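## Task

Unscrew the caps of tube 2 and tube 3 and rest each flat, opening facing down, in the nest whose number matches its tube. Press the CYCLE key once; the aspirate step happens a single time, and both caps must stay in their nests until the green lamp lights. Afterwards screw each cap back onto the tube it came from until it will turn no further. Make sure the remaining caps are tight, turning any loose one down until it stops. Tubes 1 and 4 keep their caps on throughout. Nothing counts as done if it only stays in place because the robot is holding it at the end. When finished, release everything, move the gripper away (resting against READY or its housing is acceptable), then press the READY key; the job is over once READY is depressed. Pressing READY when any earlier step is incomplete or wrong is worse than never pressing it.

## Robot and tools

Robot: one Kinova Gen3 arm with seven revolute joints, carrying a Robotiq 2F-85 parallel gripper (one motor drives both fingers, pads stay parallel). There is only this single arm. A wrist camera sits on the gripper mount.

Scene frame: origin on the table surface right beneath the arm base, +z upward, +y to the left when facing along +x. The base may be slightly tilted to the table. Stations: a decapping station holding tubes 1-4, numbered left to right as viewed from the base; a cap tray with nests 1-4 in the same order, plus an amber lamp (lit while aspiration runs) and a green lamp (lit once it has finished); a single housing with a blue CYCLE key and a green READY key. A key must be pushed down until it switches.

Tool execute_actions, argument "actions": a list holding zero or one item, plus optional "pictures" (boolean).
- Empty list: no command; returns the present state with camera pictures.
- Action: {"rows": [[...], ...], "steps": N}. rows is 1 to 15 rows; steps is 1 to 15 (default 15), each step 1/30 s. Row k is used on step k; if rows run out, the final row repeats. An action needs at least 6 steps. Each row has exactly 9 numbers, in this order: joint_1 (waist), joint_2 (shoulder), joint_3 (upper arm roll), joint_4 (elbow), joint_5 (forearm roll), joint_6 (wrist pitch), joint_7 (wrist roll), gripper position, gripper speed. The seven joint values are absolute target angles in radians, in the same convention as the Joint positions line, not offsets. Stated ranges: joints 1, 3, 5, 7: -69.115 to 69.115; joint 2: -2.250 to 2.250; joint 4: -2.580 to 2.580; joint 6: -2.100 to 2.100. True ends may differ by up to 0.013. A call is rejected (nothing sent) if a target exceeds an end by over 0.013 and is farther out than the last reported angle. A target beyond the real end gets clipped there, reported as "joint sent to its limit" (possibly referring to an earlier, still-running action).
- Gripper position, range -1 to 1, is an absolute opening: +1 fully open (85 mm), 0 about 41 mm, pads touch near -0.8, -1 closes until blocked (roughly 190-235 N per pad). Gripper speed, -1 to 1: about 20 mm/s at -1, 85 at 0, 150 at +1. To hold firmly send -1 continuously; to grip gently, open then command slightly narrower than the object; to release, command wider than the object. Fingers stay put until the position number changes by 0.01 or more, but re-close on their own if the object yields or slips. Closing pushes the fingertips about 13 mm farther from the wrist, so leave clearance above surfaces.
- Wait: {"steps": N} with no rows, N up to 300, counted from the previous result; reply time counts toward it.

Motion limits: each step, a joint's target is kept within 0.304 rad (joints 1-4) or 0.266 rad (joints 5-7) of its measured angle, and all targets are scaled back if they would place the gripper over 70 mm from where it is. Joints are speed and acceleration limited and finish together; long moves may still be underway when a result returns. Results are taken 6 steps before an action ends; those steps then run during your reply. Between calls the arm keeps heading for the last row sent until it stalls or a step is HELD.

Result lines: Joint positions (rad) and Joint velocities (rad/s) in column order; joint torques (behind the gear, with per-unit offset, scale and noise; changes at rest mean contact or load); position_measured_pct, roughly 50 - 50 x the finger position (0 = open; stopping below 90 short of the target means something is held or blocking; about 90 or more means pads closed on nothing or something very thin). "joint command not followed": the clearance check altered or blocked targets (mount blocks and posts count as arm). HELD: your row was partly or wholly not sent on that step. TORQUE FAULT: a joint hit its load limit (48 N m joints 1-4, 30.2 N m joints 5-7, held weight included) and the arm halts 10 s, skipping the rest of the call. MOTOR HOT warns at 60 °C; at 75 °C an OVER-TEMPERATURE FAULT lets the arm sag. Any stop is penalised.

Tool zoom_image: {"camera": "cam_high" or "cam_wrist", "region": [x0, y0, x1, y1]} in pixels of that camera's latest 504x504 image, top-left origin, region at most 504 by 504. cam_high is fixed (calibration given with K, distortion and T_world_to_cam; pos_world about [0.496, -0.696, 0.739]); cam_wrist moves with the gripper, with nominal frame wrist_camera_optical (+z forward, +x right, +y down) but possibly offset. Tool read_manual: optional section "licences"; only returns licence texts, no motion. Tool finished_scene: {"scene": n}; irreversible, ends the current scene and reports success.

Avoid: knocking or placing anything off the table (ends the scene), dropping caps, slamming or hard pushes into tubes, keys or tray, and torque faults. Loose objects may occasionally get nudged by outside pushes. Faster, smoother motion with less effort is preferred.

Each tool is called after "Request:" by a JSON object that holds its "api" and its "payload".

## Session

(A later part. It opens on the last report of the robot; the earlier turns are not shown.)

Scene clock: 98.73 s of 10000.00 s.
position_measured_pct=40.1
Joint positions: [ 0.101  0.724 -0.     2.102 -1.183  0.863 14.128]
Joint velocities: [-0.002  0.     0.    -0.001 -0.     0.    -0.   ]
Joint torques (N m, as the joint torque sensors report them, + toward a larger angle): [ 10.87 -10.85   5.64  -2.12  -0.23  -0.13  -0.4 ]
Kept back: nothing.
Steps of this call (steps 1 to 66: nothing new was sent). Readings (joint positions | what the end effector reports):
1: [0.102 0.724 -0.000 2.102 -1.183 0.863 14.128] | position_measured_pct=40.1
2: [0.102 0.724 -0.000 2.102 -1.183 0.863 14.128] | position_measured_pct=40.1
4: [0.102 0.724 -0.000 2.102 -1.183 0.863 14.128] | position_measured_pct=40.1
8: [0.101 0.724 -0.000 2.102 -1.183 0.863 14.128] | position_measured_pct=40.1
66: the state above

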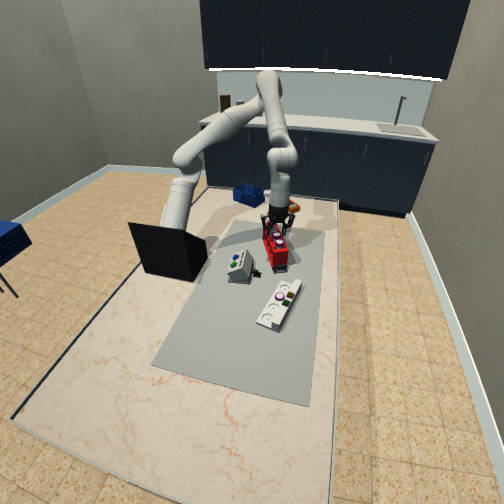

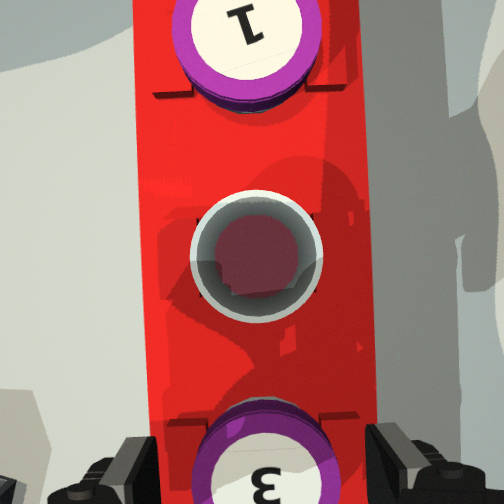

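Request:
{"api": "zoom_image", "payload": {"camera": "cam_wrist", "region": [170, 370, 370, 504]}}

Region (170, 370, 370, 504) of cam_wrist's 504x504 image, scaled by 2.520; it fills the top 338 rows of this view, and the rest is white.

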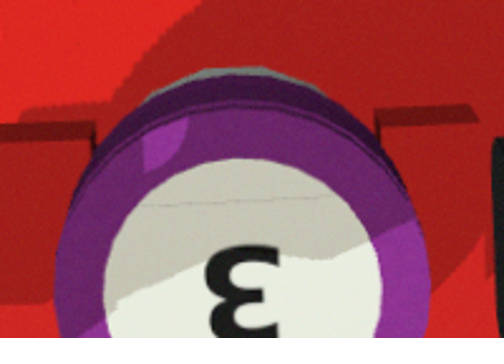

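Request:
{"api": "execute_actions", "payload": {"actions": [{"rows": [[0.1015,0.7249,0,2.1006,-1.1823,0.8635,14.128,0.2,-0.4],[0.1015,0.7249,0,2.1006,-1.1823,0.8635,14.128,0.2,-0.4],[0.1015,0.7249,0,2.1006,-1.1823,0.8635,14.128,0.2,-0.4],[0.1015,0.7249,0,2.1006,-1.1823,0.8635,14.128,0.2,-0.4],[0.1015,0.7249,0,2.1006,-1.1823,0.8635,14.128,0.2,-0.4],[0.1015,0.7249,0,2.1006,-1.1823,0.8635,14.128,-1,-0.4]], "steps": 15}]}}

Request:
{"api": "execute_actions", "payload": {"actions": [{"rows": [[0.1015,0.7249,0,2.1006,-1.1823,0.8635,14.128,-1,-0.4],[0.1015,0.7249,0,2.1006,-1.1823,0.8635,14.128,-1,-0.4],[0.1015,0.7249,0,2.1006,-1.1823,0.8635,14.128,-1,-0.4],[0.1015,0.7249,0,2.1006,-1.1823,0.8635,14.128,-1,-0.4],[0.1015,0.7249,0,2.1006,-1.1823,0.8635,14.128,-1,-0.4],[0.1015,0.7249,0,2.1006,-1.1823,0.8635,14.128,-1,-0.4],[0.1032,0.7233,0,2.1001,-1.1793,0.8648,14.128,-1,-0.4]], "steps": 15}]}}

Scene clock: 102.80 s of 10000.00 s.
position_measured_pct=43.3
Joint positions: [ 0.102  0.725  0.     2.101 -1.182  0.863 14.128]
Joint velocities: [-0.    -0.001 -0.     0.     0.001 -0.     0.   ]
Joint torques (N m, as the joint torque sensors report them, + toward a larger angle): [ 10.9  -10.82   5.65  -2.07  -0.27  -0.24  -0.29]
Steps of this call (steps 1 to 113: nothing new was sent; steps 114 to 122: the first 9 steps of this action). Readings (joint positions | what the end effector reports):
114: [0.101 0.724 -0.000 2.102 -1.183 0.863 14.128] | position_measured_pct=40.1
115: [0.101 0.725 -0.000 2.101 -1.183 0.863 14.128] | position_measured_pct=40.1
117: [0.102 0.725 0.000 2.101 -1.182 0.863 14.128] | position_measured_pct=40.1
121: [0.102 0.725 0.000 2.101 -1.182 0.863 14.128] | position_measured_pct=41.7
122: the state above

Scene clock: 103.30 s of 10000.00 s.
position_measured_pct=61.1
Joint positions: [ 0.103  0.724 -0.     2.1   -1.18   0.864 14.128]
Joint velocities: [-0.003  0.001  0.005 -0.009  0.009  0.01  -0.   ]
Joint torques (N m, as the joint torque sensors report them, + toward a larger angle): [ 11.31 -11.38   5.81  -1.66   0.03   0.19  -0.29]
Steps of this call (steps 1 to 6: the last 6 steps of your previous action; steps 7 to 15: the first 9 steps of this action). Readings (joint positions | what the end effector reports):
7: [0.102 0.725 0.000 2.101 -1.182 0.864 14.128] | position_measured_pct=57.1
8: [0.102 0.724 0.000 2.101 -1.182 0.864 14.128] | position_measured_pct=58.7
10: [0.102 0.724 0.001 2.101 -1.182 0.864 14.128] | position_measured_pct=59.9
14: [0.103 0.723 -0.000 2.101 -1.180 0.864 14.128] | position_measured_pct=61.1
15: the state above

Request:
{"api": "execute_actions", "payload": {"actions": [{"rows": [[0.1037,0.7229,0,2.1000,-1.1784,0.8651,14.93,-1,-0.4]], "steps": 15}]}}

Request:
{"api": "execute_actions", "payload": {"actions": [{"rows": [[0.1041,0.7224,0,2.0999,-1.1776,0.8655,15.53,-1,-0.4]], "steps": 15}]}}

Request:
{"api": "execute_actions", "payload": {"actions": [{"rows": [[0.1046,0.7220,0,2.0997,-1.1767,0.8659,16.13,-1,-0.4]], "steps": 15}]}}

Request:
{"api": "execute_actions", "payload": {"actions": [{"rows": [[0.1051,0.7215,0,2.0996,-1.1758,0.8662,16.73,-1,-0.4]], "steps": 15}]}}

Request:
{"api": "execute_actions", "payload": {"actions": [{"rows": [[0.1056,0.7211,0,2.0995,-1.1750,0.8666,17.33,-1,-0.4]], "steps": 15}]}}

Scene clock: 104.83 s of 10000.00 s.
position_measured_pct=61.1
Joint positions: [ 0.103  0.724 -0.     2.1   -1.179  0.865 14.39 ]
Joint velocities: [ 0.001 -0.001  0.001  0.     0.002  0.001  1.216]
Joint torques (N m, as the joint torque sensors report them, + toward a larger angle): [ 11.42 -11.28   5.95  -1.64   0.04   0.18  -0.3 ]
Steps of this call (steps 1 to 6: the last 6 steps of your previous action; steps 7 to 15: the robot went on to your last target; steps 16 to 37: nothing new was sent; steps 38 to 46: the first 9 steps of this action). Readings (joint positions | what the end effector reports):
38: [0.103 0.724 -0.000 2.100 -1.180 0.865 14.129] | position_measured_pct=61.1
39: [0.103 0.724 -0.000 2.100 -1.180 0.865 14.139] | position_measured_pct=61.1
41: [0.103 0.724 -0.000 2.100 -1.180 0.865 14.189] | position_measured_pct=61.1
45: [0.103 0.724 -0.000 2.100 -1.179 0.865 14.349] | position_measured_pct=61.1
46: the state above

Scene clock: 105.33 s of 10000.00 s.
position_measured_pct=61.1
Joint positions: [ 0.104  0.723 -0.     2.1   -1.178  0.865 15.   ]
Joint velocities: [ 0.002 -0.001  0.     0.     0.002  0.     1.216]
Joint torques (N m, as the joint torque sensors report them, + toward a larger angle): [ 11.16 -11.06   5.79  -1.95  -0.2   -0.06  -0.24]
Steps of this call (steps 1 to 6: the last 6 steps of your previous action; steps 7 to 15: the first 9 steps of this action). Readings (joint positions | what the end effector reports):
7: [0.103 0.723 -0.000 2.100 -1.179 0.865 14.674] | position_measured_pct=61.1
8: [0.103 0.723 -0.000 2.100 -1.179 0.865 14.715] | position_measured_pct=61.1
10: [0.104 0.723 -0.000 2.100 -1.179 0.865 14.796] | position_measured_pct=61.1
14: [0.104 0.723 -0.000 2.100 -1.178 0.865 14.959] | position_measured_pct=61.1
15: the state above

Scene clock: 105.83 s of 10000.00 s.
position_measured_pct=61.1
Joint positions: [ 0.104  0.722 -0.     2.1   -1.178  0.865 15.609]
Joint velocities: [ 0.001 -0.001  0.     0.001 -0.     0.     1.215]
Joint torques (N m, as the joint torque sensors report them, + toward a larger angle): [ 11.48 -10.31   5.68  -2.33   0.37   0.24   0.24]
Steps of this call (steps 1 to 6: the last 6 steps of your previous action; steps 7 to 15: the first 9 steps of this action). Readings (joint positions | what the end effector reports):
7: [0.104 0.722 -0.000 2.100 -1.178 0.865 15.284] | position_measured_pct=61.1
8: [0.104 0.722 -0.000 2.100 -1.178 0.865 15.325] | position_measured_pct=61.1
10: [0.104 0.722 -0.000 2.100 -1.178 0.865 15.406] | position_measured_pct=61.1
14: [0.104 0.722 -0.000 2.100 -1.178 0.865 15.568] | position_measured_pct=61.1
15: the state above

Scene clock: 106.33 s of 10000.00 s.
position_measured_pct=61.1
Joint positions: [ 0.105  0.721  0.     2.101 -1.179  0.866 16.218]
Joint velocities: [ 0.002 -0.002  0.     0.001 -0.002  0.002  1.215]
Joint torques (N m, as the joint torque sensors report them, + toward a larger angle): [ 10.88 -10.44   5.61  -2.98   1.24  -0.01   0.77]
Steps of this call (steps 1 to 6: the last 6 steps of your previous action; steps 7 to 15: the first 9 steps of this action). Readings (joint positions | what the end effector reports):
7: [0.104 0.722 0.000 2.100 -1.179 0.865 15.893] | position_measured_pct=61.1
8: [0.104 0.721 0.000 2.101 -1.179 0.865 15.934] | position_measured_pct=61.1
10: [0.105 0.721 0.000 2.101 -1.179 0.865 16.015] | position_measured_pct=61.1
14: [0.105 0.721 0.000 2.101 -1.179 0.866 16.177] | position_measured_pct=61.1
15: the state above

Scene clock: 106.83 s of 10000.00 s.
position_measured_pct=61.1
Joint positions: [ 0.106  0.721  0.     2.101 -1.178  0.867 16.827]
Joint velocities: [ 0.005 -0.001  0.     0.     0.001  0.002  1.217]
Joint torques (N m, as the joint torque sensors report them, + toward a larger angle): [ 10.13 -10.76   5.54  -3.75   1.22  -0.85   1.02]
Steps of this call (steps 1 to 6: the last 6 steps of your previous action; steps 7 to 15: the first 9 steps of this action). Readings (joint positions | what the end effector reports):
7: [0.105 0.721 0.000 2.101 -1.179 0.866 16.502] | position_measured_pct=61.1
8: [0.105 0.721 0.000 2.101 -1.179 0.866 16.543] | position_measured_pct=61.1
10: [0.106 0.721 0.000 2.101 -1.179 0.866 16.624] | position_measured_pct=61.1
14: [0.106 0.721 0.000 2.101 -1.179 0.867 16.787] | position_measured_pct=61.1
15: the state above

Request:
{"api": "execute_actions", "payload": {"actions": [], "pictures": true}}

Scene clock: 107.13 s of 10000.00 s.
position_measured_pct=61.1
Joint positions: [ 0.107  0.721  0.     2.101 -1.178  0.868 17.193]
Joint velocities: [ 0.002  0.001  0.001 -0.     0.003  0.     1.219]
Joint torques (N m, as the joint torque sensors report them, + toward a larger angle): [  9.7  -10.61   5.41  -3.52   1.08  -0.86   0.89]
Kept back: nothing.
Steps of this call (steps 1 to 6: the last 6 steps of your previous action; steps 7 to 9: the robot went on to your last target). Readings (joint positions | what the end effector reports):
1: [0.106 0.721 0.000 2.101 -1.178 0.867 16.868] | position_measured_pct=61.1
2: [0.106 0.721 0.000 2.101 -1.178 0.867 16.908] | position_measured_pct=61.1
4: [0.107 0.721 0.000 2.101 -1.179 0.868 16.990] | position_measured_pct=61.1
8: [0.107 0.721 0.000 2.101 -1.178 0.868 17.152] | position_measured_pct=61.1
9: the state above

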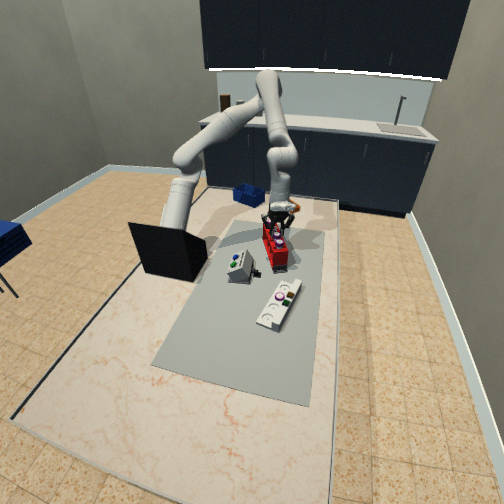

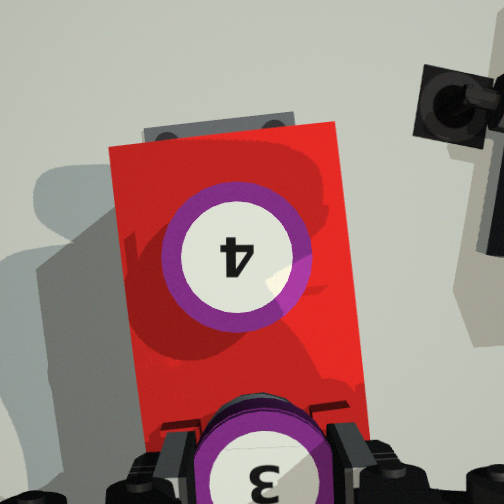

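Request:
{"api": "execute_actions", "payload": {"actions": [{"rows": [[0.1056,0.7211,0,2.0995,-1.1750,0.8666,17.33,0.2,-0.8]], "steps": 15}]}}

Request:
{"api": "execute_actions", "payload": {"actions": [{"steps": 20}], "pictures": true}}

Scene clock: 112.83 s of 10000.00 s.
position_measured_pct=53.6
Joint positions: [ 0.106  0.721  0.     2.1   -1.175  0.867 17.33 ]
Joint velocities: [-0.002 -0.001  0.     0.     0.001 -0.    -0.   ]
Joint torques (N m, as the joint torque sensors report them, + toward a larger angle): [ 11.09 -10.78   5.72  -2.    -0.28  -0.24  -0.34]
Steps of this call (steps 1 to 30: the robot went on to your last target; steps 31 to 162: nothing new was sent; steps 163 to 171: the first 9 steps of this action). Readings (joint positions | what the end effector reports):
163: [0.107 0.721 0.000 2.101 -1.177 0.868 17.328] | position_measured_pct=61.1
164: [0.107 0.721 0.000 2.101 -1.178 0.868 17.328] | position_measured_pct=61.1
166: [0.106 0.722 -0.000 2.101 -1.177 0.867 17.328] | position_measured_pct=59.1
170: [0.106 0.721 -0.000 2.100 -1.175 0.867 17.330] | position_measured_pct=54.8
171: the state above

Scene clock: 113.50 s of 10000.00 s.
position_measured_pct=40.1
Joint positions: [ 0.106  0.721 -0.     2.099 -1.175  0.867 17.33 ]
Joint velocities: [-0.    -0.001  0.     0.003  0.001 -0.    -0.   ]
Joint torques (N m, as the joint torque sensors report them, + toward a larger angle): [ 10.92 -10.83   5.75  -2.19  -0.24  -0.33  -0.31]
Kept back: nothing.
Steps of this call (steps 1 to 6: the last 6 steps of your previous action; steps 7 to 15: the robot went on to your last target; steps 16 to 20: nothing new was sent). Readings (joint positions | what the end effector reports):
1: [0.106 0.721 0.000 2.100 -1.175 0.867 17.330] | position_measured_pct=52.4
2: [0.106 0.721 0.000 2.100 -1.175 0.867 17.330] | position_measured_pct=51.6
4: [0.106 0.721 -0.000 2.100 -1.175 0.867 17.330] | position_measured_pct=49.2
8: [0.106 0.721 -0.000 2.099 -1.175 0.867 17.330] | position_measured_pct=44.4
20: the state above
The arm was judged still, so your last target was given up. Only a new action makes it travel on or press farther. Fingers that are still opening or closing keep moving.

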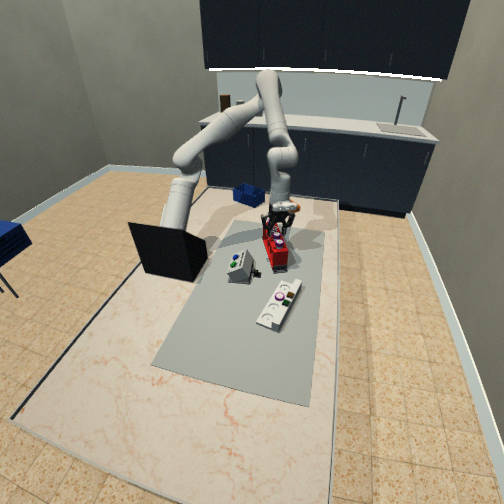

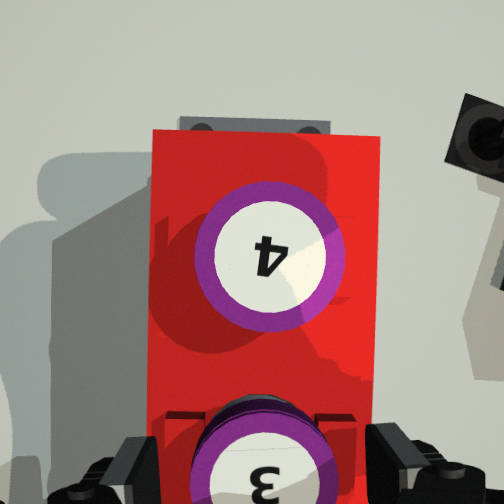

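Request:
{"api": "zoom_image", "payload": {"camera": "cam_wrist", "region": [170, 370, 370, 504]}}

Region (170, 370, 370, 504) of cam_wrist's 504x504 image, scaled by 2.520; it fills the top 338 rows of this view, and the rest is white.

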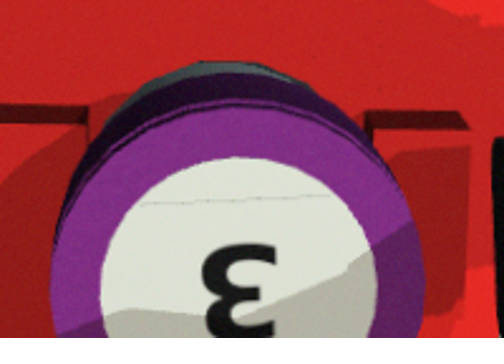

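Request:
{"api": "execute_actions", "payload": {"actions": [{"rows": [[0.1041,0.7225,0,2.1009,-1.1785,0.8651,17.33,0.2,-0.4],[0.1041,0.7225,0,2.1009,-1.1785,0.8651,17.33,0.2,-0.4],[0.1041,0.7225,0,2.1009,-1.1785,0.8651,17.33,0.2,-0.4],[0.1041,0.7225,0,2.1009,-1.1785,0.8651,17.33,0.2,-0.4],[0.1041,0.7225,0,2.1009,-1.1785,0.8651,17.33,0.2,-0.4],[0.1041,0.7225,0,2.1009,-1.1785,0.8651,17.33,-1,-0.4]], "steps": 15}]}}

Request:
{"api": "execute_actions", "payload": {"actions": [{"rows": [[0.1041,0.7225,0,2.1009,-1.1785,0.8651,17.33,-1,-0.4],[0.1041,0.7225,0,2.1009,-1.1785,0.8651,17.33,-1,-0.4],[0.1041,0.7225,0,2.1009,-1.1785,0.8651,17.33,-1,-0.4],[0.1041,0.7225,0,2.1009,-1.1785,0.8651,17.33,-1,-0.4],[0.1041,0.7225,0,2.1009,-1.1785,0.8651,17.33,-1,-0.4],[0.1041,0.7225,0,2.1009,-1.1785,0.8651,17.33,-1,-0.4],[0.1041,0.7225,0,2.1009,-1.1785,0.8651,17.33,-1,-0.4],[0.1047,0.7220,0,2.1007,-1.1775,0.8655,17.33,-1,-0.4]], "steps": 15}]}}

Request:
{"api": "execute_actions", "payload": {"actions": [{"rows": [[0.1052,0.7216,0,2.1007,-1.1766,0.8659,18.13,-1,-0.4]], "steps": 15}]}}

Request:
{"api": "execute_actions", "payload": {"actions": [{"rows": [[0.1056,0.7211,0,2.1005,-1.1757,0.8663,18.73,-1,-0.4]], "steps": 15}]}}

Request:
{"api": "execute_actions", "payload": {"actions": [{"rows": [[0.1061,0.7207,0,2.1004,-1.1749,0.8667,19.33,-1,-0.4]], "steps": 15}]}}

Request:
{"api": "execute_actions", "payload": {"actions": [{"rows": [[0.1066,0.7202,0,2.1003,-1.1740,0.8670,19.93,-1,-0.4]], "steps": 15}]}}

Scene clock: 116.70 s of 10000.00 s.
position_measured_pct=43.3
Joint positions: [ 0.104  0.722  0.     2.101 -1.179  0.865 17.33 ]
Joint velocities: [ 0.    -0.002 -0.001 -0.001  0.001  0.    -0.   ]
Joint torques (N m, as the joint torque sensors report them, + toward a larger angle): [ 10.86 -10.85   5.69  -2.15  -0.32  -0.26  -0.28]
Steps of this call (steps 1 to 87: nothing new was sent; steps 88 to 96: the first 9 steps of this action). Readings (joint positions | what the end effector reports):
88: [0.105 0.722 0.000 2.100 -1.176 0.866 17.330] | position_measured_pct=40.1
89: [0.104 0.722 0.000 2.101 -1.178 0.865 17.330] | position_measured_pct=40.1
91: [0.104 0.722 -0.000 2.101 -1.178 0.865 17.330] | position_measured_pct=40.1
95: [0.104 0.722 0.000 2.101 -1.179 0.865 17.330] | position_measured_pct=41.7
96: the state above

Scene clock: 117.20 s of 10000.00 s.
position_measured_pct=61.1
Joint positions: [ 0.105  0.721  0.     2.101 -1.178  0.866 17.33 ]
Joint velocities: [ 0.001  0.001  0.    -0.003  0.004  0.    -0.   ]
Joint torques (N m, as the joint torque sensors report them, + toward a larger angle): [ 11.15 -10.77   5.77  -2.29  -0.34  -0.35  -0.29]
Steps of this call (steps 1 to 6: the last 6 steps of your previous action; steps 7 to 15: the first 9 steps of this action). Readings (joint positions | what the end effector reports):
7: [0.104 0.722 0.000 2.101 -1.179 0.865 17.330] | position_measured_pct=57.1
8: [0.104 0.722 0.000 2.101 -1.179 0.865 17.330] | position_measured_pct=58.7
10: [0.105 0.722 0.000 2.101 -1.179 0.866 17.330] | position_measured_pct=59.9
14: [0.105 0.721 0.000 2.101 -1.178 0.866 17.330] | position_measured_pct=61.1
15: the state above

Scene clock: 117.70 s of 10000.00 s.
position_measured_pct=61.1
Joint positions: [ 0.105  0.721  0.     2.1   -1.177  0.866 17.592]
Joint velocities: [ 0.    -0.     0.001 -0.001  0.001  0.001  1.215]
Joint torques (N m, as the joint torque sensors report them, + toward a larger angle): [ 10.8  -10.47   5.56  -1.93   0.    -0.45  -0.37]
Steps of this call (steps 1 to 6: the last 6 steps of your previous action; steps 7 to 15: the first 9 steps of this action). Readings (joint positions | what the end effector reports):
7: [0.105 0.721 0.000 2.101 -1.178 0.866 17.331] | position_measured_pct=61.1
8: [0.105 0.721 0.000 2.101 -1.178 0.866 17.341] | position_measured_pct=61.1
10: [0.105 0.721 0.000 2.101 -1.178 0.866 17.391] | position_measured_pct=61.1
14: [0.105 0.721 0.000 2.100 -1.177 0.866 17.551] | position_measured_pct=61.1
15: the state above

Scene clock: 118.20 s of 10000.00 s.
position_measured_pct=61.1
Joint positions: [ 0.106  0.721  0.     2.1   -1.176  0.866 18.202]
Joint velocities: [ 0.002 -0.003  0.    -0.001  0.001  0.001  1.217]
Joint torques (N m, as the joint torque sensors report them, + toward a larger angle): [ 10.64 -10.85   5.48  -2.1   -0.2   -0.19  -0.45]
Steps of this call (steps 1 to 6: the last 6 steps of your previous action; steps 7 to 15: the first 9 steps of this action). Readings (joint positions | what the end effector reports):
7: [0.106 0.721 0.000 2.100 -1.177 0.866 17.876] | position_measured_pct=61.1
8: [0.106 0.721 0.000 2.100 -1.177 0.866 17.917] | position_measured_pct=61.1
10: [0.106 0.721 0.000 2.100 -1.177 0.866 17.998] | position_measured_pct=61.1
14: [0.106 0.721 0.000 2.100 -1.176 0.866 18.161] | position_measured_pct=61.1
15: the state above

Scene clock: 118.70 s of 10000.00 s.
position_measured_pct=61.1
Joint positions: [ 0.106  0.721  0.     2.1   -1.175  0.866 18.811]
Joint velocities: [-0.001  0.    -0.     0.003  0.002 -0.     1.218]
Joint torques (N m, as the joint torque sensors report them, + toward a larger angle): [ 10.7  -10.66   5.41  -1.96  -0.26   0.04  -0.24]
Steps of this call (steps 1 to 6: the last 6 steps of your previous action; steps 7 to 15: the first 9 steps of this action). Readings (joint positions | what the end effector reports):
7: [0.106 0.721 0.000 2.100 -1.176 0.866 18.486] | position_measured_pct=61.1
8: [0.106 0.721 0.000 2.100 -1.176 0.866 18.527] | position_measured_pct=61.1
10: [0.106 0.721 0.000 2.100 -1.176 0.866 18.608] | position_measured_pct=61.1
14: [0.106 0.721 0.000 2.100 -1.175 0.866 18.771] | position_measured_pct=61.1
15: the state above

Scene clock: 119.20 s of 10000.00 s.
position_measured_pct=61.1
Joint positions: [ 0.107  0.72   0.     2.1   -1.174  0.867 19.421]
Joint velocities: [-0.    -0.002  0.    -0.001  0.001  0.001  1.218]
Joint torques (N m, as the joint torque sensors report them, + toward a larger angle): [ 10.75 -10.71   5.3   -2.03  -0.15  -0.05  -0.28]
Steps of this call (steps 1 to 6: the last 6 steps of your previous action; steps 7 to 15: the first 9 steps of this action). Readings (joint positions | what the end effector reports):
7: [0.106 0.720 0.000 2.100 -1.175 0.866 19.096] | position_measured_pct=61.1
8: [0.106 0.720 0.000 2.100 -1.175 0.866 19.137] | position_measured_pct=61.1
10: [0.107 0.720 0.000 2.100 -1.175 0.866 19.218] | position_measured_pct=61.1
14: [0.107 0.720 0.000 2.100 -1.174 0.867 19.381] | position_measured_pct=61.1
15: the state above

Request:
{"api": "execute_actions", "payload": {"actions": [{"rows": [[0.1071,0.7198,0,2.1001,-1.1731,0.8674,20.53,-1,-0.4]], "steps": 15}]}}

Request:
{"api": "execute_actions", "payload": {"actions": [{"rows": [[0.1076,0.7193,0,2.1000,-1.1722,0.8678,21.13,-1,-0.4]], "steps": 15}]}}

Request:
{"api": "execute_actions", "payload": {"actions": [{"rows": [[0.1081,0.7188,0,2.0999,-1.1714,0.8681,21.73,-1,-0.4]], "steps": 15}]}}

Request:
{"api": "execute_actions", "payload": {"actions": [{"rows": [[0.1085,0.7184,0,2.0997,-1.1705,0.8685,22.33,-1,-0.4]], "steps": 15}]}}

Request:
{"api": "execute_actions", "payload": {"actions": [{"rows": [[0.1090,0.7179,0,2.0996,-1.1696,0.8689,22.93,-1,-0.4]], "steps": 15}]}}

Request:
{"api": "execute_actions", "payload": {"actions": [{"rows": [[0.1095,0.7175,0,2.0995,-1.1688,0.8692,23.53,-1,-0.4]], "steps": 15}]}}

Request:
{"api": "execute_actions", "payload": {"actions": [{"rows": [[0.1100,0.7170,0,2.0993,-1.1679,0.8696,24.13,-1,-0.4]], "steps": 15}]}}

Request:
{"api": "execute_actions", "payload": {"actions": [{"rows": [[0.1103,0.7168,0,2.0993,-1.1674,0.8698,24.35,-1,-0.4]], "steps": 15}]}}

Scene clock: 120.27 s of 10000.00 s.
position_measured_pct=61.1
Joint positions: [ 0.107  0.72   0.     2.1   -1.174  0.867 20.192]
Joint velocities: [ 0.    -0.002  0.     0.001  0.001  0.001  1.216]
Joint torques (N m, as the joint torque sensors report them, + toward a larger angle): [ 10.83 -10.56   5.4   -1.84  -0.17  -0.02  -0.19]
Steps of this call (steps 1 to 6: the last 6 steps of your previous action; steps 7 to 23: the robot went on to your last target; steps 24 to 32: the first 9 steps of this action). Readings (joint positions | what the end effector reports):
24: [0.107 0.720 0.000 2.100 -1.174 0.867 19.931] | position_measured_pct=61.1
25: [0.107 0.720 0.000 2.100 -1.174 0.867 19.941] | position_measured_pct=61.1
27: [0.107 0.720 0.000 2.100 -1.174 0.867 19.991] | position_measured_pct=61.1
31: [0.107 0.720 0.000 2.100 -1.174 0.867 20.151] | position_measured_pct=61.1
32: the state above

Scene clock: 120.77 s of 10000.00 s.
position_measured_pct=61.1
Joint positions: [ 0.108  0.719  0.     2.1   -1.173  0.867 20.801]
Joint velocities: [ 0.001 -0.001  0.     0.002  0.001  0.     1.216]
Joint torques (N m, as the joint torque sensors report them, + toward a larger angle): [ 10.59 -10.45   5.4   -1.77  -0.12   0.03  -0.48]
Steps of this call (steps 1 to 6: the last 6 steps of your previous action; steps 7 to 15: the first 9 steps of this action). Readings (joint positions | what the end effector reports):
7: [0.107 0.719 0.000 2.100 -1.173 0.867 20.476] | position_measured_pct=61.1
8: [0.108 0.719 0.000 2.100 -1.173 0.867 20.516] | position_measured_pct=61.1
10: [0.108 0.719 0.000 2.100 -1.173 0.867 20.597] | position_measured_pct=61.1
14: [0.108 0.719 0.000 2.100 -1.173 0.867 20.760] | position_measured_pct=61.1
15: the state above

Scene clock: 121.27 s of 10000.00 s.
position_measured_pct=61.1
Joint positions: [ 0.108  0.719  0.     2.1   -1.172  0.868 21.407]
Joint velocities: [ 0.001 -0.    -0.     0.     0.001  0.002  1.216]
Joint torques (N m, as the joint torque sensors report them, + toward a larger angle): [ 10.67 -10.59   5.39  -1.9   -0.16  -0.24  -0.37]
Steps of this call (steps 1 to 6: the last 6 steps of your previous action; steps 7 to 15: the first 9 steps of this action). Readings (joint positions | what the end effector reports):
7: [0.108 0.719 0.000 2.100 -1.173 0.868 21.083] | position_measured_pct=61.1
8: [0.108 0.719 0.000 2.100 -1.172 0.868 21.123] | position_measured_pct=61.1
10: [0.108 0.719 0.000 2.100 -1.172 0.868 21.204] | position_measured_pct=61.1
14: [0.108 0.719 0.000 2.100 -1.172 0.868 21.367] | position_measured_pct=61.1
15: the state above

Scene clock: 121.77 s of 10000.00 s.
position_measured_pct=61.1
Joint positions: [ 0.109  0.718  0.     2.099 -1.171  0.868 22.012]
Joint velocities: [ 0.    -0.001  0.     0.     0.003  0.001  1.215]
Joint torques (N m, as the joint torque sensors report them, + toward a larger angle): [ 10.81 -10.52   5.52  -1.89  -0.19  -0.14  -0.44]
Steps of this call (steps 1 to 6: the last 6 steps of your previous action; steps 7 to 15: the first 9 steps of this action). Readings (joint positions | what the end effector reports):
7: [0.108 0.719 0.000 2.099 -1.172 0.868 21.688] | position_measured_pct=61.1
8: [0.108 0.718 0.000 2.099 -1.172 0.868 21.727] | position_measured_pct=61.1
10: [0.108 0.718 0.000 2.099 -1.171 0.868 21.808] | position_measured_pct=61.1
14: [0.109 0.718 0.000 2.099 -1.171 0.868 21.971] | position_measured_pct=61.1
15: the state above

Scene clock: 122.27 s of 10000.00 s.
position_measured_pct=61.1
Joint positions: [ 0.109  0.718  0.     2.1   -1.17   0.869 22.614]
Joint velocities: [ 0.001 -0.001 -0.    -0.001  0.001  0.001  1.216]
Joint torques (N m, as the joint torque sensors report them, + toward a larger angle): [ 10.8  -10.65   5.63  -2.1   -0.24  -0.08  -0.12]
Steps of this call (steps 1 to 6: the last 6 steps of your previous action; steps 7 to 15: the first 9 steps of this action). Readings (joint positions | what the end effector reports):
7: [0.109 0.718 0.000 2.099 -1.171 0.868 22.291] | position_measured_pct=61.1
8: [0.109 0.718 0.000 2.099 -1.171 0.868 22.330] | position_measured_pct=61.1
10: [0.109 0.718 0.000 2.099 -1.170 0.869 22.411] | position_measured_pct=61.1
14: [0.109 0.718 0.000 2.100 -1.170 0.869 22.573] | position_measured_pct=61.1
15: the state above

Scene clock: 122.77 s of 10000.00 s.
position_measured_pct=61.1
Joint positions: [ 0.109  0.718  0.     2.1   -1.169  0.869 23.215]
Joint velocities: [ 0.001  0.001 -0.     0.001  0.001  0.     1.216]
Joint torques (N m, as the joint torque sensors report them, + toward a larger angle): [ 11.08 -10.79   5.84  -2.25  -0.33  -0.17  -0.49]
Steps of this call (steps 1 to 6: the last 6 steps of your previous action; steps 7 to 15: the first 9 steps of this action). Readings (joint positions | what the end effector reports):
7: [0.109 0.718 0.000 2.100 -1.170 0.869 22.893] | position_measured_pct=61.1
8: [0.109 0.718 0.000 2.100 -1.170 0.869 22.931] | position_measured_pct=61.1
10: [0.109 0.718 0.000 2.100 -1.169 0.869 23.012] | position_measured_pct=61.1
14: [0.109 0.718 0.000 2.100 -1.169 0.869 23.175] | position_measured_pct=61.1
15: the state above

Scene clock: 123.27 s of 10000.00 s.
position_measured_pct=61.1
Joint positions: [ 0.11   0.717  0.     2.099 -1.168  0.869 23.816]
Joint velocities: [ 0.002 -0.001 -0.    -0.003  0.001  0.001  1.216]
Joint torques (N m, as the joint torque sensors report them, + toward a larger angle): [ 11.07 -10.76   5.78  -2.26  -0.03  -0.11  -0.31]
Steps of this call (steps 1 to 6: the last 6 steps of your previous action; steps 7 to 15: the first 9 steps of this action). Readings (joint positions | what the end effector reports):
7: [0.109 0.718 -0.000 2.099 -1.169 0.869 23.494] | position_measured_pct=61.1
8: [0.110 0.717 -0.000 2.099 -1.169 0.869 23.532] | position_measured_pct=61.1
10: [0.110 0.717 -0.000 2.099 -1.169 0.869 23.613] | position_measured_pct=61.1
14: [0.110 0.717 0.000 2.099 -1.168 0.869 23.776] | position_measured_pct=61.1
15: the state above

Scene clock: 123.77 s of 10000.00 s.
position_measured_pct=61.1
Joint positions: [ 0.11   0.717 -0.     2.099 -1.167  0.87  24.348]
Joint velocities: [-0.001 -0.    -0.     0.001  0.     0.     0.1  ]
Joint torques (N m, as the joint torque sensors report them, + toward a larger angle): [ 10.95 -10.79   5.62  -2.19  -0.34  -0.33  -0.3 ]
Steps of this call (steps 1 to 6: the last 6 steps of your previous action; steps 7 to 15: the first 9 steps of this action). Readings (joint positions | what the end effector reports):
7: [0.110 0.717 -0.000 2.099 -1.168 0.870 24.095] | position_measured_pct=61.1
8: [0.110 0.717 -0.000 2.099 -1.168 0.870 24.133] | position_measured_pct=61.1
10: [0.110 0.717 -0.000 2.099 -1.168 0.870 24.213] | position_measured_pct=61.1
14: [0.110 0.717 -0.000 2.099 -1.167 0.870 24.340] | position_measured_pct=61.1
15: the state above

Request:
{"api": "execute_actions", "payload": {"actions": [{"rows": [[0.1112,0.7160,0,2.0990,-1.1658,0.8705,24.35,-1,-0.4],[0.1121,0.7151,0,2.0988,-1.1642,0.8712,24.35,-1,-0.4],[0.1130,0.7143,0,2.0985,-1.1626,0.8719,24.35,-1,-0.4],[0.1144,0.7130,0,2.0980,-1.1601,0.8730,24.35,-1,-0.4],[0.1159,0.7116,0,2.0976,-1.1575,0.8742,24.35,-1,-0.4],[0.1174,0.7103,0,2.0971,-1.1549,0.8753,24.35,-1,-0.4],[0.1189,0.7089,0,2.0967,-1.1523,0.8765,24.35,-1,-0.4],[0.1204,0.7075,0,2.0962,-1.1497,0.8777,24.35,-1,-0.4],[0.1219,0.7062,0,2.0958,-1.1470,0.8788,24.35,-1,-0.4],[0.1233,0.7048,0,2.0953,-1.1444,0.8800,24.35,-1,-0.4]], "steps": 15}]}}

Request:
{"api": "execute_actions", "payload": {"actions": [{"steps": 8}], "pictures": true}}

Scene clock: 125.27 s of 10000.00 s.
position_measured_pct=61.1
Joint positions: [ 0.12   0.708 -0.     2.096 -1.15   0.877 24.35 ]
Joint velocities: [ 0.044 -0.038  0.    -0.014  0.08   0.034 -0.001]
Joint torques (N m, as the joint torque sensors report them, + toward a larger angle): [ 11.09 -10.77   5.88  -2.2   -0.36  -0.24  -0.33]
Steps of this call (steps 1 to 6: the last 6 steps of your previous action; steps 7 to 15: the robot went on to your last target; steps 16 to 36: nothing new was sent; steps 37 to 45: the first 9 steps of this action). Readings (joint positions | what the end effector reports):
37: [0.111 0.716 -0.000 2.099 -1.167 0.870 24.350] | position_measured_pct=61.1
38: [0.112 0.716 -0.000 2.099 -1.166 0.871 24.350] | position_measured_pct=61.1
40: [0.113 0.714 -0.000 2.098 -1.163 0.872 24.350] | position_measured_pct=61.1
44: [0.119 0.709 -0.000 2.097 -1.153 0.876 24.350] | position_measured_pct=61.1
45: the state above

Scene clock: 125.53 s of 10000.00 s.
position_measured_pct=61.1
Joint positions: [ 0.123  0.705  0.     2.095 -1.144  0.88  24.35 ]
Joint velocities: [ 0.002  0.    -0.     0.001 -0.     0.    -0.001]
Joint torques (N m, as the joint torque sensors report them, + toward a larger angle): [ 11.08 -10.33   5.77  -2.43  -0.25  -0.25  -0.34]
Kept back: nothing.
Steps of this call (steps 1 to 6: the last 6 steps of your previous action; steps 7 to 8: the robot went on to your last target). Readings (joint positions | what the end effector reports):
1: [0.122 0.706 -0.000 2.096 -1.147 0.879 24.350] | position_measured_pct=61.1
2: [0.123 0.705 0.000 2.095 -1.145 0.880 24.350] | position_measured_pct=61.1
4: [0.123 0.705 0.000 2.095 -1.144 0.880 24.350] | position_measured_pct=61.1
8: the state above

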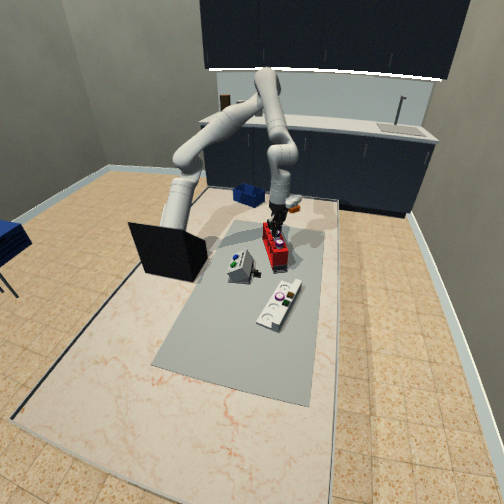

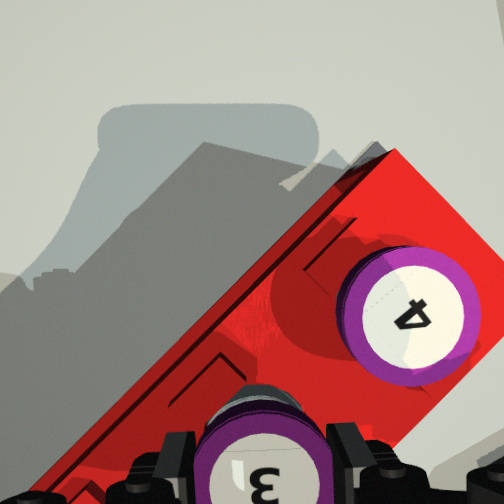

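Request:
{"api": "execute_actions", "payload": {"actions": [{"rows": [[0.1243,0.7039,0,2.0949,-1.1427,0.8809,24.33,-1,-0.4],[0.1258,0.7026,0,2.0944,-1.1403,0.8822,24.30,-1,-0.4],[0.1282,0.7004,0,2.0935,-1.1361,0.8844,24.265,-1,-0.4],[0.1312,0.6978,0,2.0924,-1.1311,0.8870,24.227,-1,-0.4],[0.1346,0.6948,0,2.0911,-1.1253,0.8901,24.189,-1,-0.4],[0.1385,0.6913,0,2.0897,-1.1187,0.8936,24.151,-1,-0.4],[0.1424,0.6878,0,2.0882,-1.1121,0.8971,24.113,-1,-0.4],[0.1464,0.6843,0,2.0867,-1.1054,0.9006,24.076,-1,-0.4],[0.1503,0.6808,0,2.0853,-1.0988,0.9041,24.038,-1,-0.4],[0.1542,0.6773,0,2.0838,-1.0922,0.9076,24.000,-1,-0.4],[0.1582,0.6738,0,2.0824,-1.0855,0.9111,23.962,-1,-0.4],[0.1621,0.6704,0,2.0809,-1.0789,0.9146,23.924,-1,-0.4],[0.1660,0.6669,0,2.0795,-1.0723,0.9181,23.886,-1,-0.4],[0.1695,0.6638,0,2.0782,-1.0665,0.9212,23.848,-1,-0.4],[0.1724,0.6612,0,2.0771,-1.0615,0.9238,23.810,-1,-0.4]], "steps": 15}]}}

Request:
{"api": "execute_actions", "payload": {"actions": [{"rows": [[0.1750,0.6656,0,2.0730,-1.0597,0.9244,23.773,-1,-0.4],[0.1793,0.6731,0,2.0662,-1.0568,0.9255,23.735,-1,-0.4],[0.1853,0.6834,0,2.0567,-1.0526,0.9269,23.697,-1,-0.4],[0.1921,0.6953,0,2.0459,-1.0479,0.9286,23.659,-1,-0.4],[0.1998,0.7086,0,2.0337,-1.0426,0.9305,23.621,-1,-0.4],[0.2084,0.7234,0,2.0201,-1.0367,0.9325,23.583,-1,-0.4],[0.2170,0.7383,0,2.0065,-1.0308,0.9346,23.545,-1,-0.4],[0.2256,0.7531,0,1.9930,-1.0249,0.9367,23.507,-1,-0.4],[0.2341,0.7679,0,1.9794,-1.0190,0.9388,23.470,-1,-0.4],[0.2427,0.7827,0,1.9658,-1.0131,0.9409,23.432,-1,-0.4],[0.2513,0.7975,0,1.9523,-1.0072,0.9429,23.394,-1,-0.4],[0.2599,0.8124,0,1.9387,-1.0013,0.9450,23.356,-1,-0.4],[0.2684,0.8272,0,1.9251,-0.9954,0.9471,23.318,-1,-0.4],[0.2770,0.8420,0,1.9115,-0.9895,0.9492,23.280,-1,-0.4],[0.2856,0.8568,0,1.8980,-0.9836,0.9513,23.242,-1,-0.4]], "steps": 15}]}}

Request:
{"api": "execute_actions", "payload": {"actions": [{"rows": [[0.2942,0.8716,0,1.8844,-0.9776,0.9533,23.204,-1,-0.4],[0.3027,0.8865,0,1.8708,-0.9717,0.9554,23.166,-1,-0.4],[0.3113,0.9013,0,1.8573,-0.9658,0.9575,23.129,-1,-0.4],[0.3199,0.9161,0,1.8437,-0.9599,0.9596,23.091,-1,-0.4],[0.3285,0.9309,0,1.8301,-0.9540,0.9617,23.053,-1,-0.4],[0.3362,0.9443,0,1.8179,-0.9487,0.9635,23.015,-1,-0.4],[0.3439,0.9576,0,1.8057,-0.9434,0.9654,22.977,-1,-0.4],[0.3488,0.9744,0,1.7950,-0.9430,0.9629,22.939,-1,-0.4],[0.3536,0.9912,0,1.7844,-0.9427,0.9605,22.901,-1,-0.4],[0.3585,1.0081,0,1.7737,-0.9423,0.9580,22.863,-1,-0.4],[0.3633,1.0249,0,1.7630,-0.9420,0.9556,22.826,-1,-0.4],[0.3682,1.0417,0,1.7523,-0.9416,0.9531,22.788,-1,-0.4],[0.3730,1.0585,0,1.7417,-0.9413,0.9507,22.750,-1,-0.4],[0.3779,1.0753,0,1.7310,-0.9409,0.9482,22.712,-1,-0.4],[0.3827,1.0922,0,1.7203,-0.9406,0.9458,22.674,-1,-0.4]], "steps": 15}]}}

Request:
{"api": "execute_actions", "payload": {"actions": [{"rows": [[0.3876,1.1090,0,1.7097,-0.9402,0.9433,22.636,-1,-0.4],[0.3925,1.1258,0,1.6990,-0.9399,0.9409,22.598,-1,-0.4],[0.3973,1.1426,0,1.6883,-0.9395,0.9384,22.560,-1,-0.4],[0.4022,1.1595,0,1.6776,-0.9392,0.9360,22.523,-1,-0.4],[0.4070,1.1763,0,1.6670,-0.9388,0.9335,22.485,-1,-0.4],[0.4119,1.1931,0,1.6563,-0.9385,0.9311,22.447,-1,-0.4],[0.4167,1.2099,0,1.6456,-0.9381,0.9286,22.409,-1,-0.4],[0.4216,1.2267,0,1.6349,-0.9378,0.9262,22.371,-1,-0.4],[0.4264,1.2436,0,1.6243,-0.9374,0.9237,22.333,-1,-0.4],[0.4313,1.2604,0,1.6136,-0.9370,0.9212,22.295,-1,-0.4],[0.4361,1.2772,0,1.6029,-0.9367,0.9188,22.257,-1,-0.4],[0.4410,1.2940,0,1.5923,-0.9363,0.9163,22.219,-1,-0.4],[0.4459,1.3108,0,1.5816,-0.9360,0.9139,22.182,-1,-0.4],[0.4503,1.3261,0,1.5719,-0.9357,0.9117,22.144,-1,-0.4],[0.4537,1.3381,0,1.5643,-0.9354,0.9099,22.106,-1,-0.4]], "steps": 15}]}}

Request:
{"api": "execute_actions", "payload": {"actions": [{"rows": [[0.4566,1.3481,0,1.5580,-0.9352,0.9085,22.068,-1,-0.4],[0.4595,1.3581,0,1.5516,-0.9350,0.9070,22.030,-1,-0.4],[0.4578,1.3599,0,1.5516,-0.9377,0.9057,21.992,-1,-0.4],[0.4555,1.3625,0,1.5516,-0.9414,0.9038,21.954,-1,-0.4],[0.4525,1.3658,0,1.5516,-0.9463,0.9013,21.916,-1,-0.4],[0.4492,1.3695,0,1.5517,-0.9516,0.8986,21.879,-1,-0.4],[0.4458,1.3732,0,1.5517,-0.9570,0.8959,21.841,-1,-0.4],[0.4425,1.3769,0,1.5517,-0.9624,0.8932,21.803,-1,-0.4],[0.4392,1.3805,0,1.5517,-0.9678,0.8905,21.765,-1,-0.4],[0.4362,1.3839,0,1.5517,-0.9726,0.8881,21.727,-1,-0.4],[0.4335,1.3868,0,1.5518,-0.9769,0.8859,21.689,-1,-0.4],[0.4309,1.3897,0,1.5518,-0.9812,0.8838,21.651,-1,-0.4],[0.4289,1.3920,0,1.5518,-0.9844,0.8822,21.613,-1,-0.4],[0.4272,1.3938,0,1.5518,-0.9871,0.8808,21.576,-1,-0.4],[0.4262,1.3949,0,1.5518,-0.9887,0.8800,21.538,-1,-0.4]], "steps": 15}]}}

Request:
{"api": "execute_actions", "payload": {"actions": [{"steps": 22}], "pictures": true}}

Scene clock: 138.37 s of 10000.00 s.
position_measured_pct=61.1
Joint positions: [ 0.141  0.689 -0.     2.089 -1.116  0.895 24.135]
Joint velocities: [ 0.105 -0.092  0.001 -0.04   0.181  0.096 -1.066]
Joint torques (N m, as the joint torque sensors report them, + toward a larger angle): [ 11.09 -10.37   5.85  -2.32  -0.13  -0.38  -0.05]
Steps of this call (steps 1 to 15: the robot went on to your last target; steps 16 to 376: nothing new was sent; steps 377 to 385: the first 9 steps of this action). Readings (joint positions | what the end effector reports):
377: [0.123 0.705 -0.000 2.095 -1.144 0.880 24.349] | position_measured_pct=61.1
378: [0.124 0.704 -0.000 2.095 -1.143 0.881 24.339] | position_measured_pct=61.1
380: [0.127 0.702 -0.000 2.094 -1.139 0.883 24.297] | position_measured_pct=61.1
384: [0.138 0.692 -0.000 2.090 -1.121 0.892 24.170] | position_measured_pct=61.1
385: the state above

Scene clock: 138.87 s of 10000.00 s.
position_measured_pct=61.1
Joint positions: [ 0.212  0.73  -0.     2.016 -1.035  0.933 23.574]
Joint velocities: [ 0.239  0.425  0.004 -0.391  0.171  0.057 -1.132]
Joint torques (N m, as the joint torque sensors report them, + toward a larger angle): [ 11.45 -10.97   6.11  -3.3   -0.25  -0.27  -0.42]
Steps of this call (steps 1 to 6: the last 6 steps of your previous action; steps 7 to 15: the first 9 steps of this action). Readings (joint positions | what the end effector reports):
7: [0.166 0.667 0.000 2.079 -1.072 0.918 23.876] | position_measured_pct=61.1
8: [0.170 0.667 0.000 2.077 -1.067 0.921 23.838] | position_measured_pct=61.1
10: [0.178 0.670 -0.000 2.070 -1.059 0.925 23.763] | position_measured_pct=61.1
14: [0.204 0.715 -0.000 2.029 -1.041 0.932 23.612] | position_measured_pct=61.1
15: the state above

Scene clock: 139.37 s of 10000.00 s.
position_measured_pct=61.1
Joint positions: [ 0.336  0.948  0.     1.816 -0.949  0.962 23.006]
Joint velocities: [ 0.192  0.46   0.004 -0.354  0.104  0.007 -1.134]
Joint torques (N m, as the joint torque sensors report them, + toward a larger angle): [ 11.87 -12.03   5.96  -3.44  -0.16  -0.11  -0.22]
Steps of this call (steps 1 to 6: the last 6 steps of your previous action; steps 7 to 15: the first 9 steps of this action). Readings (joint positions | what the end effector reports):
7: [0.271 0.831 -0.000 1.922 -0.994 0.948 23.309] | position_measured_pct=61.1
8: [0.279 0.846 -0.000 1.908 -0.988 0.950 23.271] | position_measured_pct=61.1
10: [0.296 0.875 -0.000 1.881 -0.976 0.954 23.195] | position_measured_pct=61.1
14: [0.329 0.933 0.000 1.828 -0.953 0.962 23.044] | position_measured_pct=61.1
15: the state above

Scene clock: 139.87 s of 10000.00 s.
position_measured_pct=61.1
Joint positions: [ 0.413  1.197  0.     1.654 -0.938  0.93  22.438]
Joint velocities: [ 0.145  0.504  0.    -0.32   0.011 -0.073 -1.134]
Joint torques (N m, as the joint torque sensors report them, + toward a larger angle): [ 13.39 -14.93   6.1   -3.75  -0.12  -0.06  -0.45]
Steps of this call (steps 1 to 6: the last 6 steps of your previous action; steps 7 to 15: the first 9 steps of this action). Readings (joint positions | what the end effector reports):
7: [0.374 1.063 0.000 1.739 -0.941 0.950 22.741] | position_measured_pct=61.1
8: [0.379 1.080 0.000 1.728 -0.941 0.948 22.703] | position_measured_pct=61.1
10: [0.389 1.113 0.000 1.707 -0.940 0.943 22.627] | position_measured_pct=61.1
14: [0.408 1.180 0.000 1.664 -0.939 0.933 22.476] | position_measured_pct=61.1
15: the state above

Scene clock: 140.37 s of 10000.00 s.
position_measured_pct=61.1
Joint positions: [ 0.449  1.369  0.001  1.552 -0.951  0.897 21.869]
Joint velocities: [-0.115  0.126  0.002 -0.01  -0.181 -0.077 -1.132]
Joint torques (N m, as the joint torque sensors report them, + toward a larger angle): [ 11.99 -16.41   5.61  -3.96  -0.18  -0.01  -0.51]
Steps of this call (steps 1 to 6: the last 6 steps of your previous action; steps 7 to 15: the first 9 steps of this action). Readings (joint positions | what the end effector reports):
7: [0.446 1.312 0.000 1.581 -0.936 0.913 22.172] | position_measured_pct=61.1
8: [0.450 1.324 0.000 1.573 -0.936 0.911 22.135] | position_measured_pct=61.1
10: [0.454 1.344 0.001 1.560 -0.935 0.908 22.059] | position_measured_pct=61.1
14: [0.452 1.364 0.001 1.553 -0.945 0.900 21.907] | position_measured_pct=61.1
15: the state above

Scene clock: 141.10 s of 10000.00 s.
position_measured_pct=61.1
Joint positions: [ 0.426  1.395 -0.     1.552 -0.989  0.88  21.538]
Joint velocities: [-0.001  0.001 -0.     0.    -0.001  0.001 -0.   ]
Joint torques (N m, as the joint torque sensors report them, + toward a larger angle): [ 13.22 -16.26   6.26  -3.34  -0.29  -0.16  -0.3 ]
Kept back: nothing.
Steps of this call (steps 1 to 6: the last 6 steps of your previous action; steps 7 to 22: the robot went on to your last target). Readings (joint positions | what the end effector reports):
1: [0.445 1.373 0.001 1.552 -0.957 0.895 21.832] | position_measured_pct=61.1
2: [0.442 1.377 0.000 1.552 -0.963 0.893 21.794] | position_measured_pct=61.1
4: [0.436 1.383 -0.000 1.552 -0.973 0.888 21.718] | position_measured_pct=61.1
8: [0.428 1.393 -0.000 1.552 -0.986 0.881 21.574] | position_measured_pct=61.1
22: the state above

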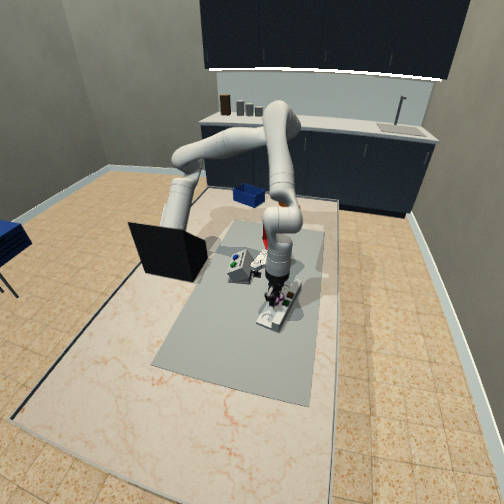

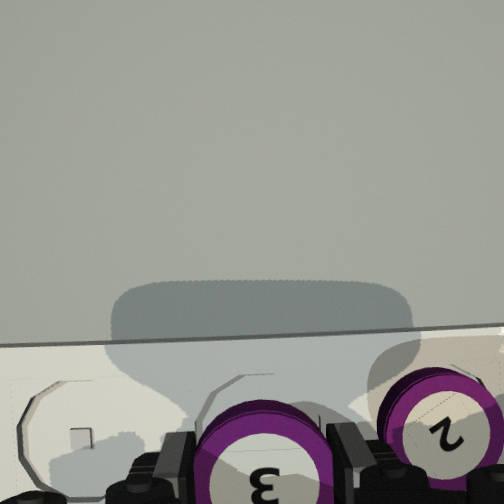

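Request:
{"api": "zoom_image", "payload": {"camera": "cam_wrist", "region": [0, 330, 504, 504]}}

Request:
{"api": "zoom_image", "payload": {"camera": "cam_wrist", "region": [170, 350, 370, 470]}}

Region (0, 330, 504, 504) of cam_wrist's 504x504 image, scaled by 1.000; it fills the top 174 rows of this view, and the rest is white.

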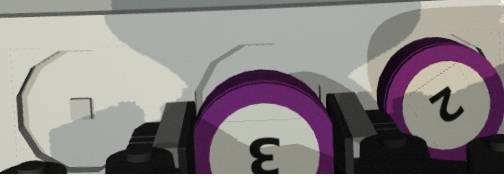

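Region (170, 350, 370, 470) of cam_wrist's 504x504 image, scaled by 2.520; it fills the top 302 rows of this view, and the rest is white.

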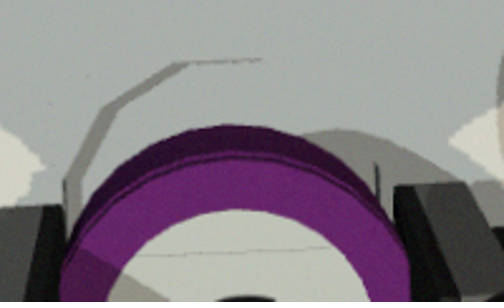

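Request:
{"api": "execute_actions", "payload": {"actions": [{"rows": [[0.4262,1.3954,0,1.5512,-0.9887,0.8800,21.539,-1,-0.4],[0.4250,1.3970,0,1.5505,-0.9903,0.8793,21.540,-1,-0.4],[0.4228,1.3995,0,1.5498,-0.9940,0.8777,21.542,-1,-0.4],[0.4200,1.4030,0,1.5492,-0.9985,0.8758,21.545,-1,-0.4],[0.4170,1.4066,0,1.5487,-1.0035,0.8737,21.548,-1,-0.4],[0.4140,1.4101,0,1.5483,-1.0084,0.8717,21.551,-1,-0.4],[0.4110,1.4135,0,1.5479,-1.0132,0.8697,21.554,-1,-0.4],[0.4080,1.4169,0,1.5475,-1.0181,0.8677,21.557,-1,-0.4],[0.4050,1.4202,0,1.5472,-1.0229,0.8657,21.560,-1,-0.4],[0.4022,1.4233,0,1.5468,-1.0274,0.8638,21.562,-1,-0.4],[0.3998,1.4260,0,1.5465,-1.0312,0.8622,21.564,-1,-0.4],[0.3979,1.4281,0,1.5463,-1.0343,0.8609,21.566,-1,-0.4],[0.3965,1.4297,0,1.5461,-1.0365,0.8600,21.568,-1,-0.4],[0.3957,1.4306,0,1.5460,-1.0378,0.8595,21.569,-1,-0.4],[0.3954,1.4309,0,1.5460,-1.0383,0.8593,21.569,-1,-0.4]], "steps": 15}]}}

Request:
{"api": "execute_actions", "payload": {"actions": [{"steps": 20}], "pictures": true}}

Scene clock: 144.10 s of 10000.00 s.
position_measured_pct=61.1
Joint positions: [ 0.409  1.416  0.     1.548 -1.016  0.868 21.556]
Joint velocities: [-0.086  0.097 -0.    -0.01  -0.144 -0.06   0.09 ]
Joint torques (N m, as the joint torque sensors report them, + toward a larger angle): [ 13.42 -15.94   6.2   -3.14  -0.48  -0.35  -0.07]
Steps of this call (steps 1 to 15: the robot went on to your last target; steps 16 to 81: nothing new was sent; steps 82 to 90: the first 9 steps of this action). Readings (joint positions | what the end effector reports):
82: [0.426 1.395 -0.000 1.552 -0.989 0.880 21.538] | position_measured_pct=61.1
83: [0.426 1.396 0.000 1.551 -0.989 0.880 21.539] | position_measured_pct=61.1
85: [0.422 1.400 0.000 1.550 -0.993 0.878 21.542] | position_measured_pct=61.1
89: [0.412 1.413 0.000 1.548 -1.012 0.870 21.553] | position_measured_pct=61.1
90: the state above

Scene clock: 144.77 s of 10000.00 s.
position_measured_pct=61.1
Joint positions: [ 0.395  1.431 -0.     1.546 -1.038  0.859 21.569]
Joint velocities: [-0.    -0.001  0.    -0.002 -0.    -0.     0.   ]
Joint torques (N m, as the joint torque sensors report them, + toward a larger angle): [ 13.26 -16.25   6.27  -3.    -0.17  -0.25  -0.25]
Kept back: nothing.
Steps of this call (steps 1 to 6: the last 6 steps of your previous action; steps 7 to 20: the robot went on to your last target). Readings (joint positions | what the end effector reports):
1: [0.406 1.419 -0.000 1.547 -1.021 0.866 21.559] | position_measured_pct=61.1
2: [0.403 1.422 -0.000 1.547 -1.026 0.864 21.561] | position_measured_pct=61.1
4: [0.399 1.427 -0.000 1.546 -1.033 0.861 21.566] | position_measured_pct=61.1
8: [0.396 1.430 -0.000 1.546 -1.038 0.859 21.569] | position_measured_pct=61.1
20: the state above

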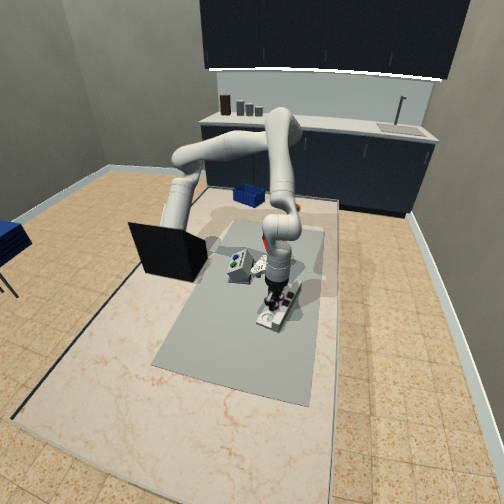

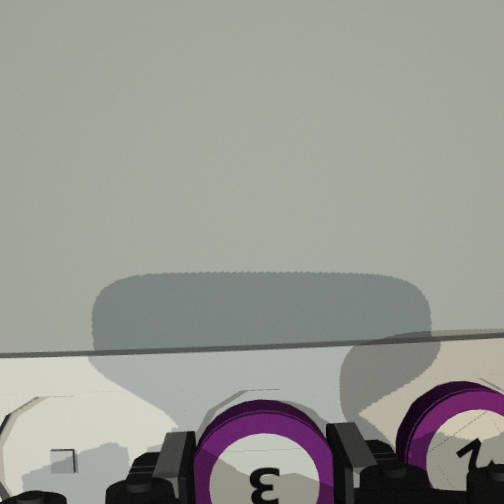

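Request:
{"api": "zoom_image", "payload": {"camera": "cam_wrist", "region": [180, 370, 350, 470]}}

Region (180, 370, 350, 470) of cam_wrist's 504x504 image, scaled by 2.965; it fills the top 296 rows of this view, and the rest is white.

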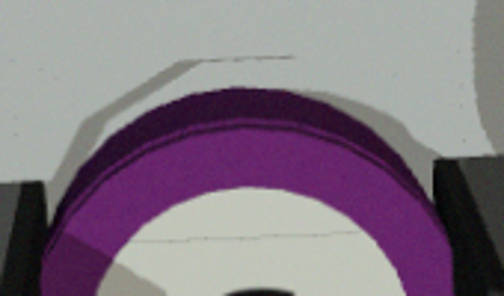

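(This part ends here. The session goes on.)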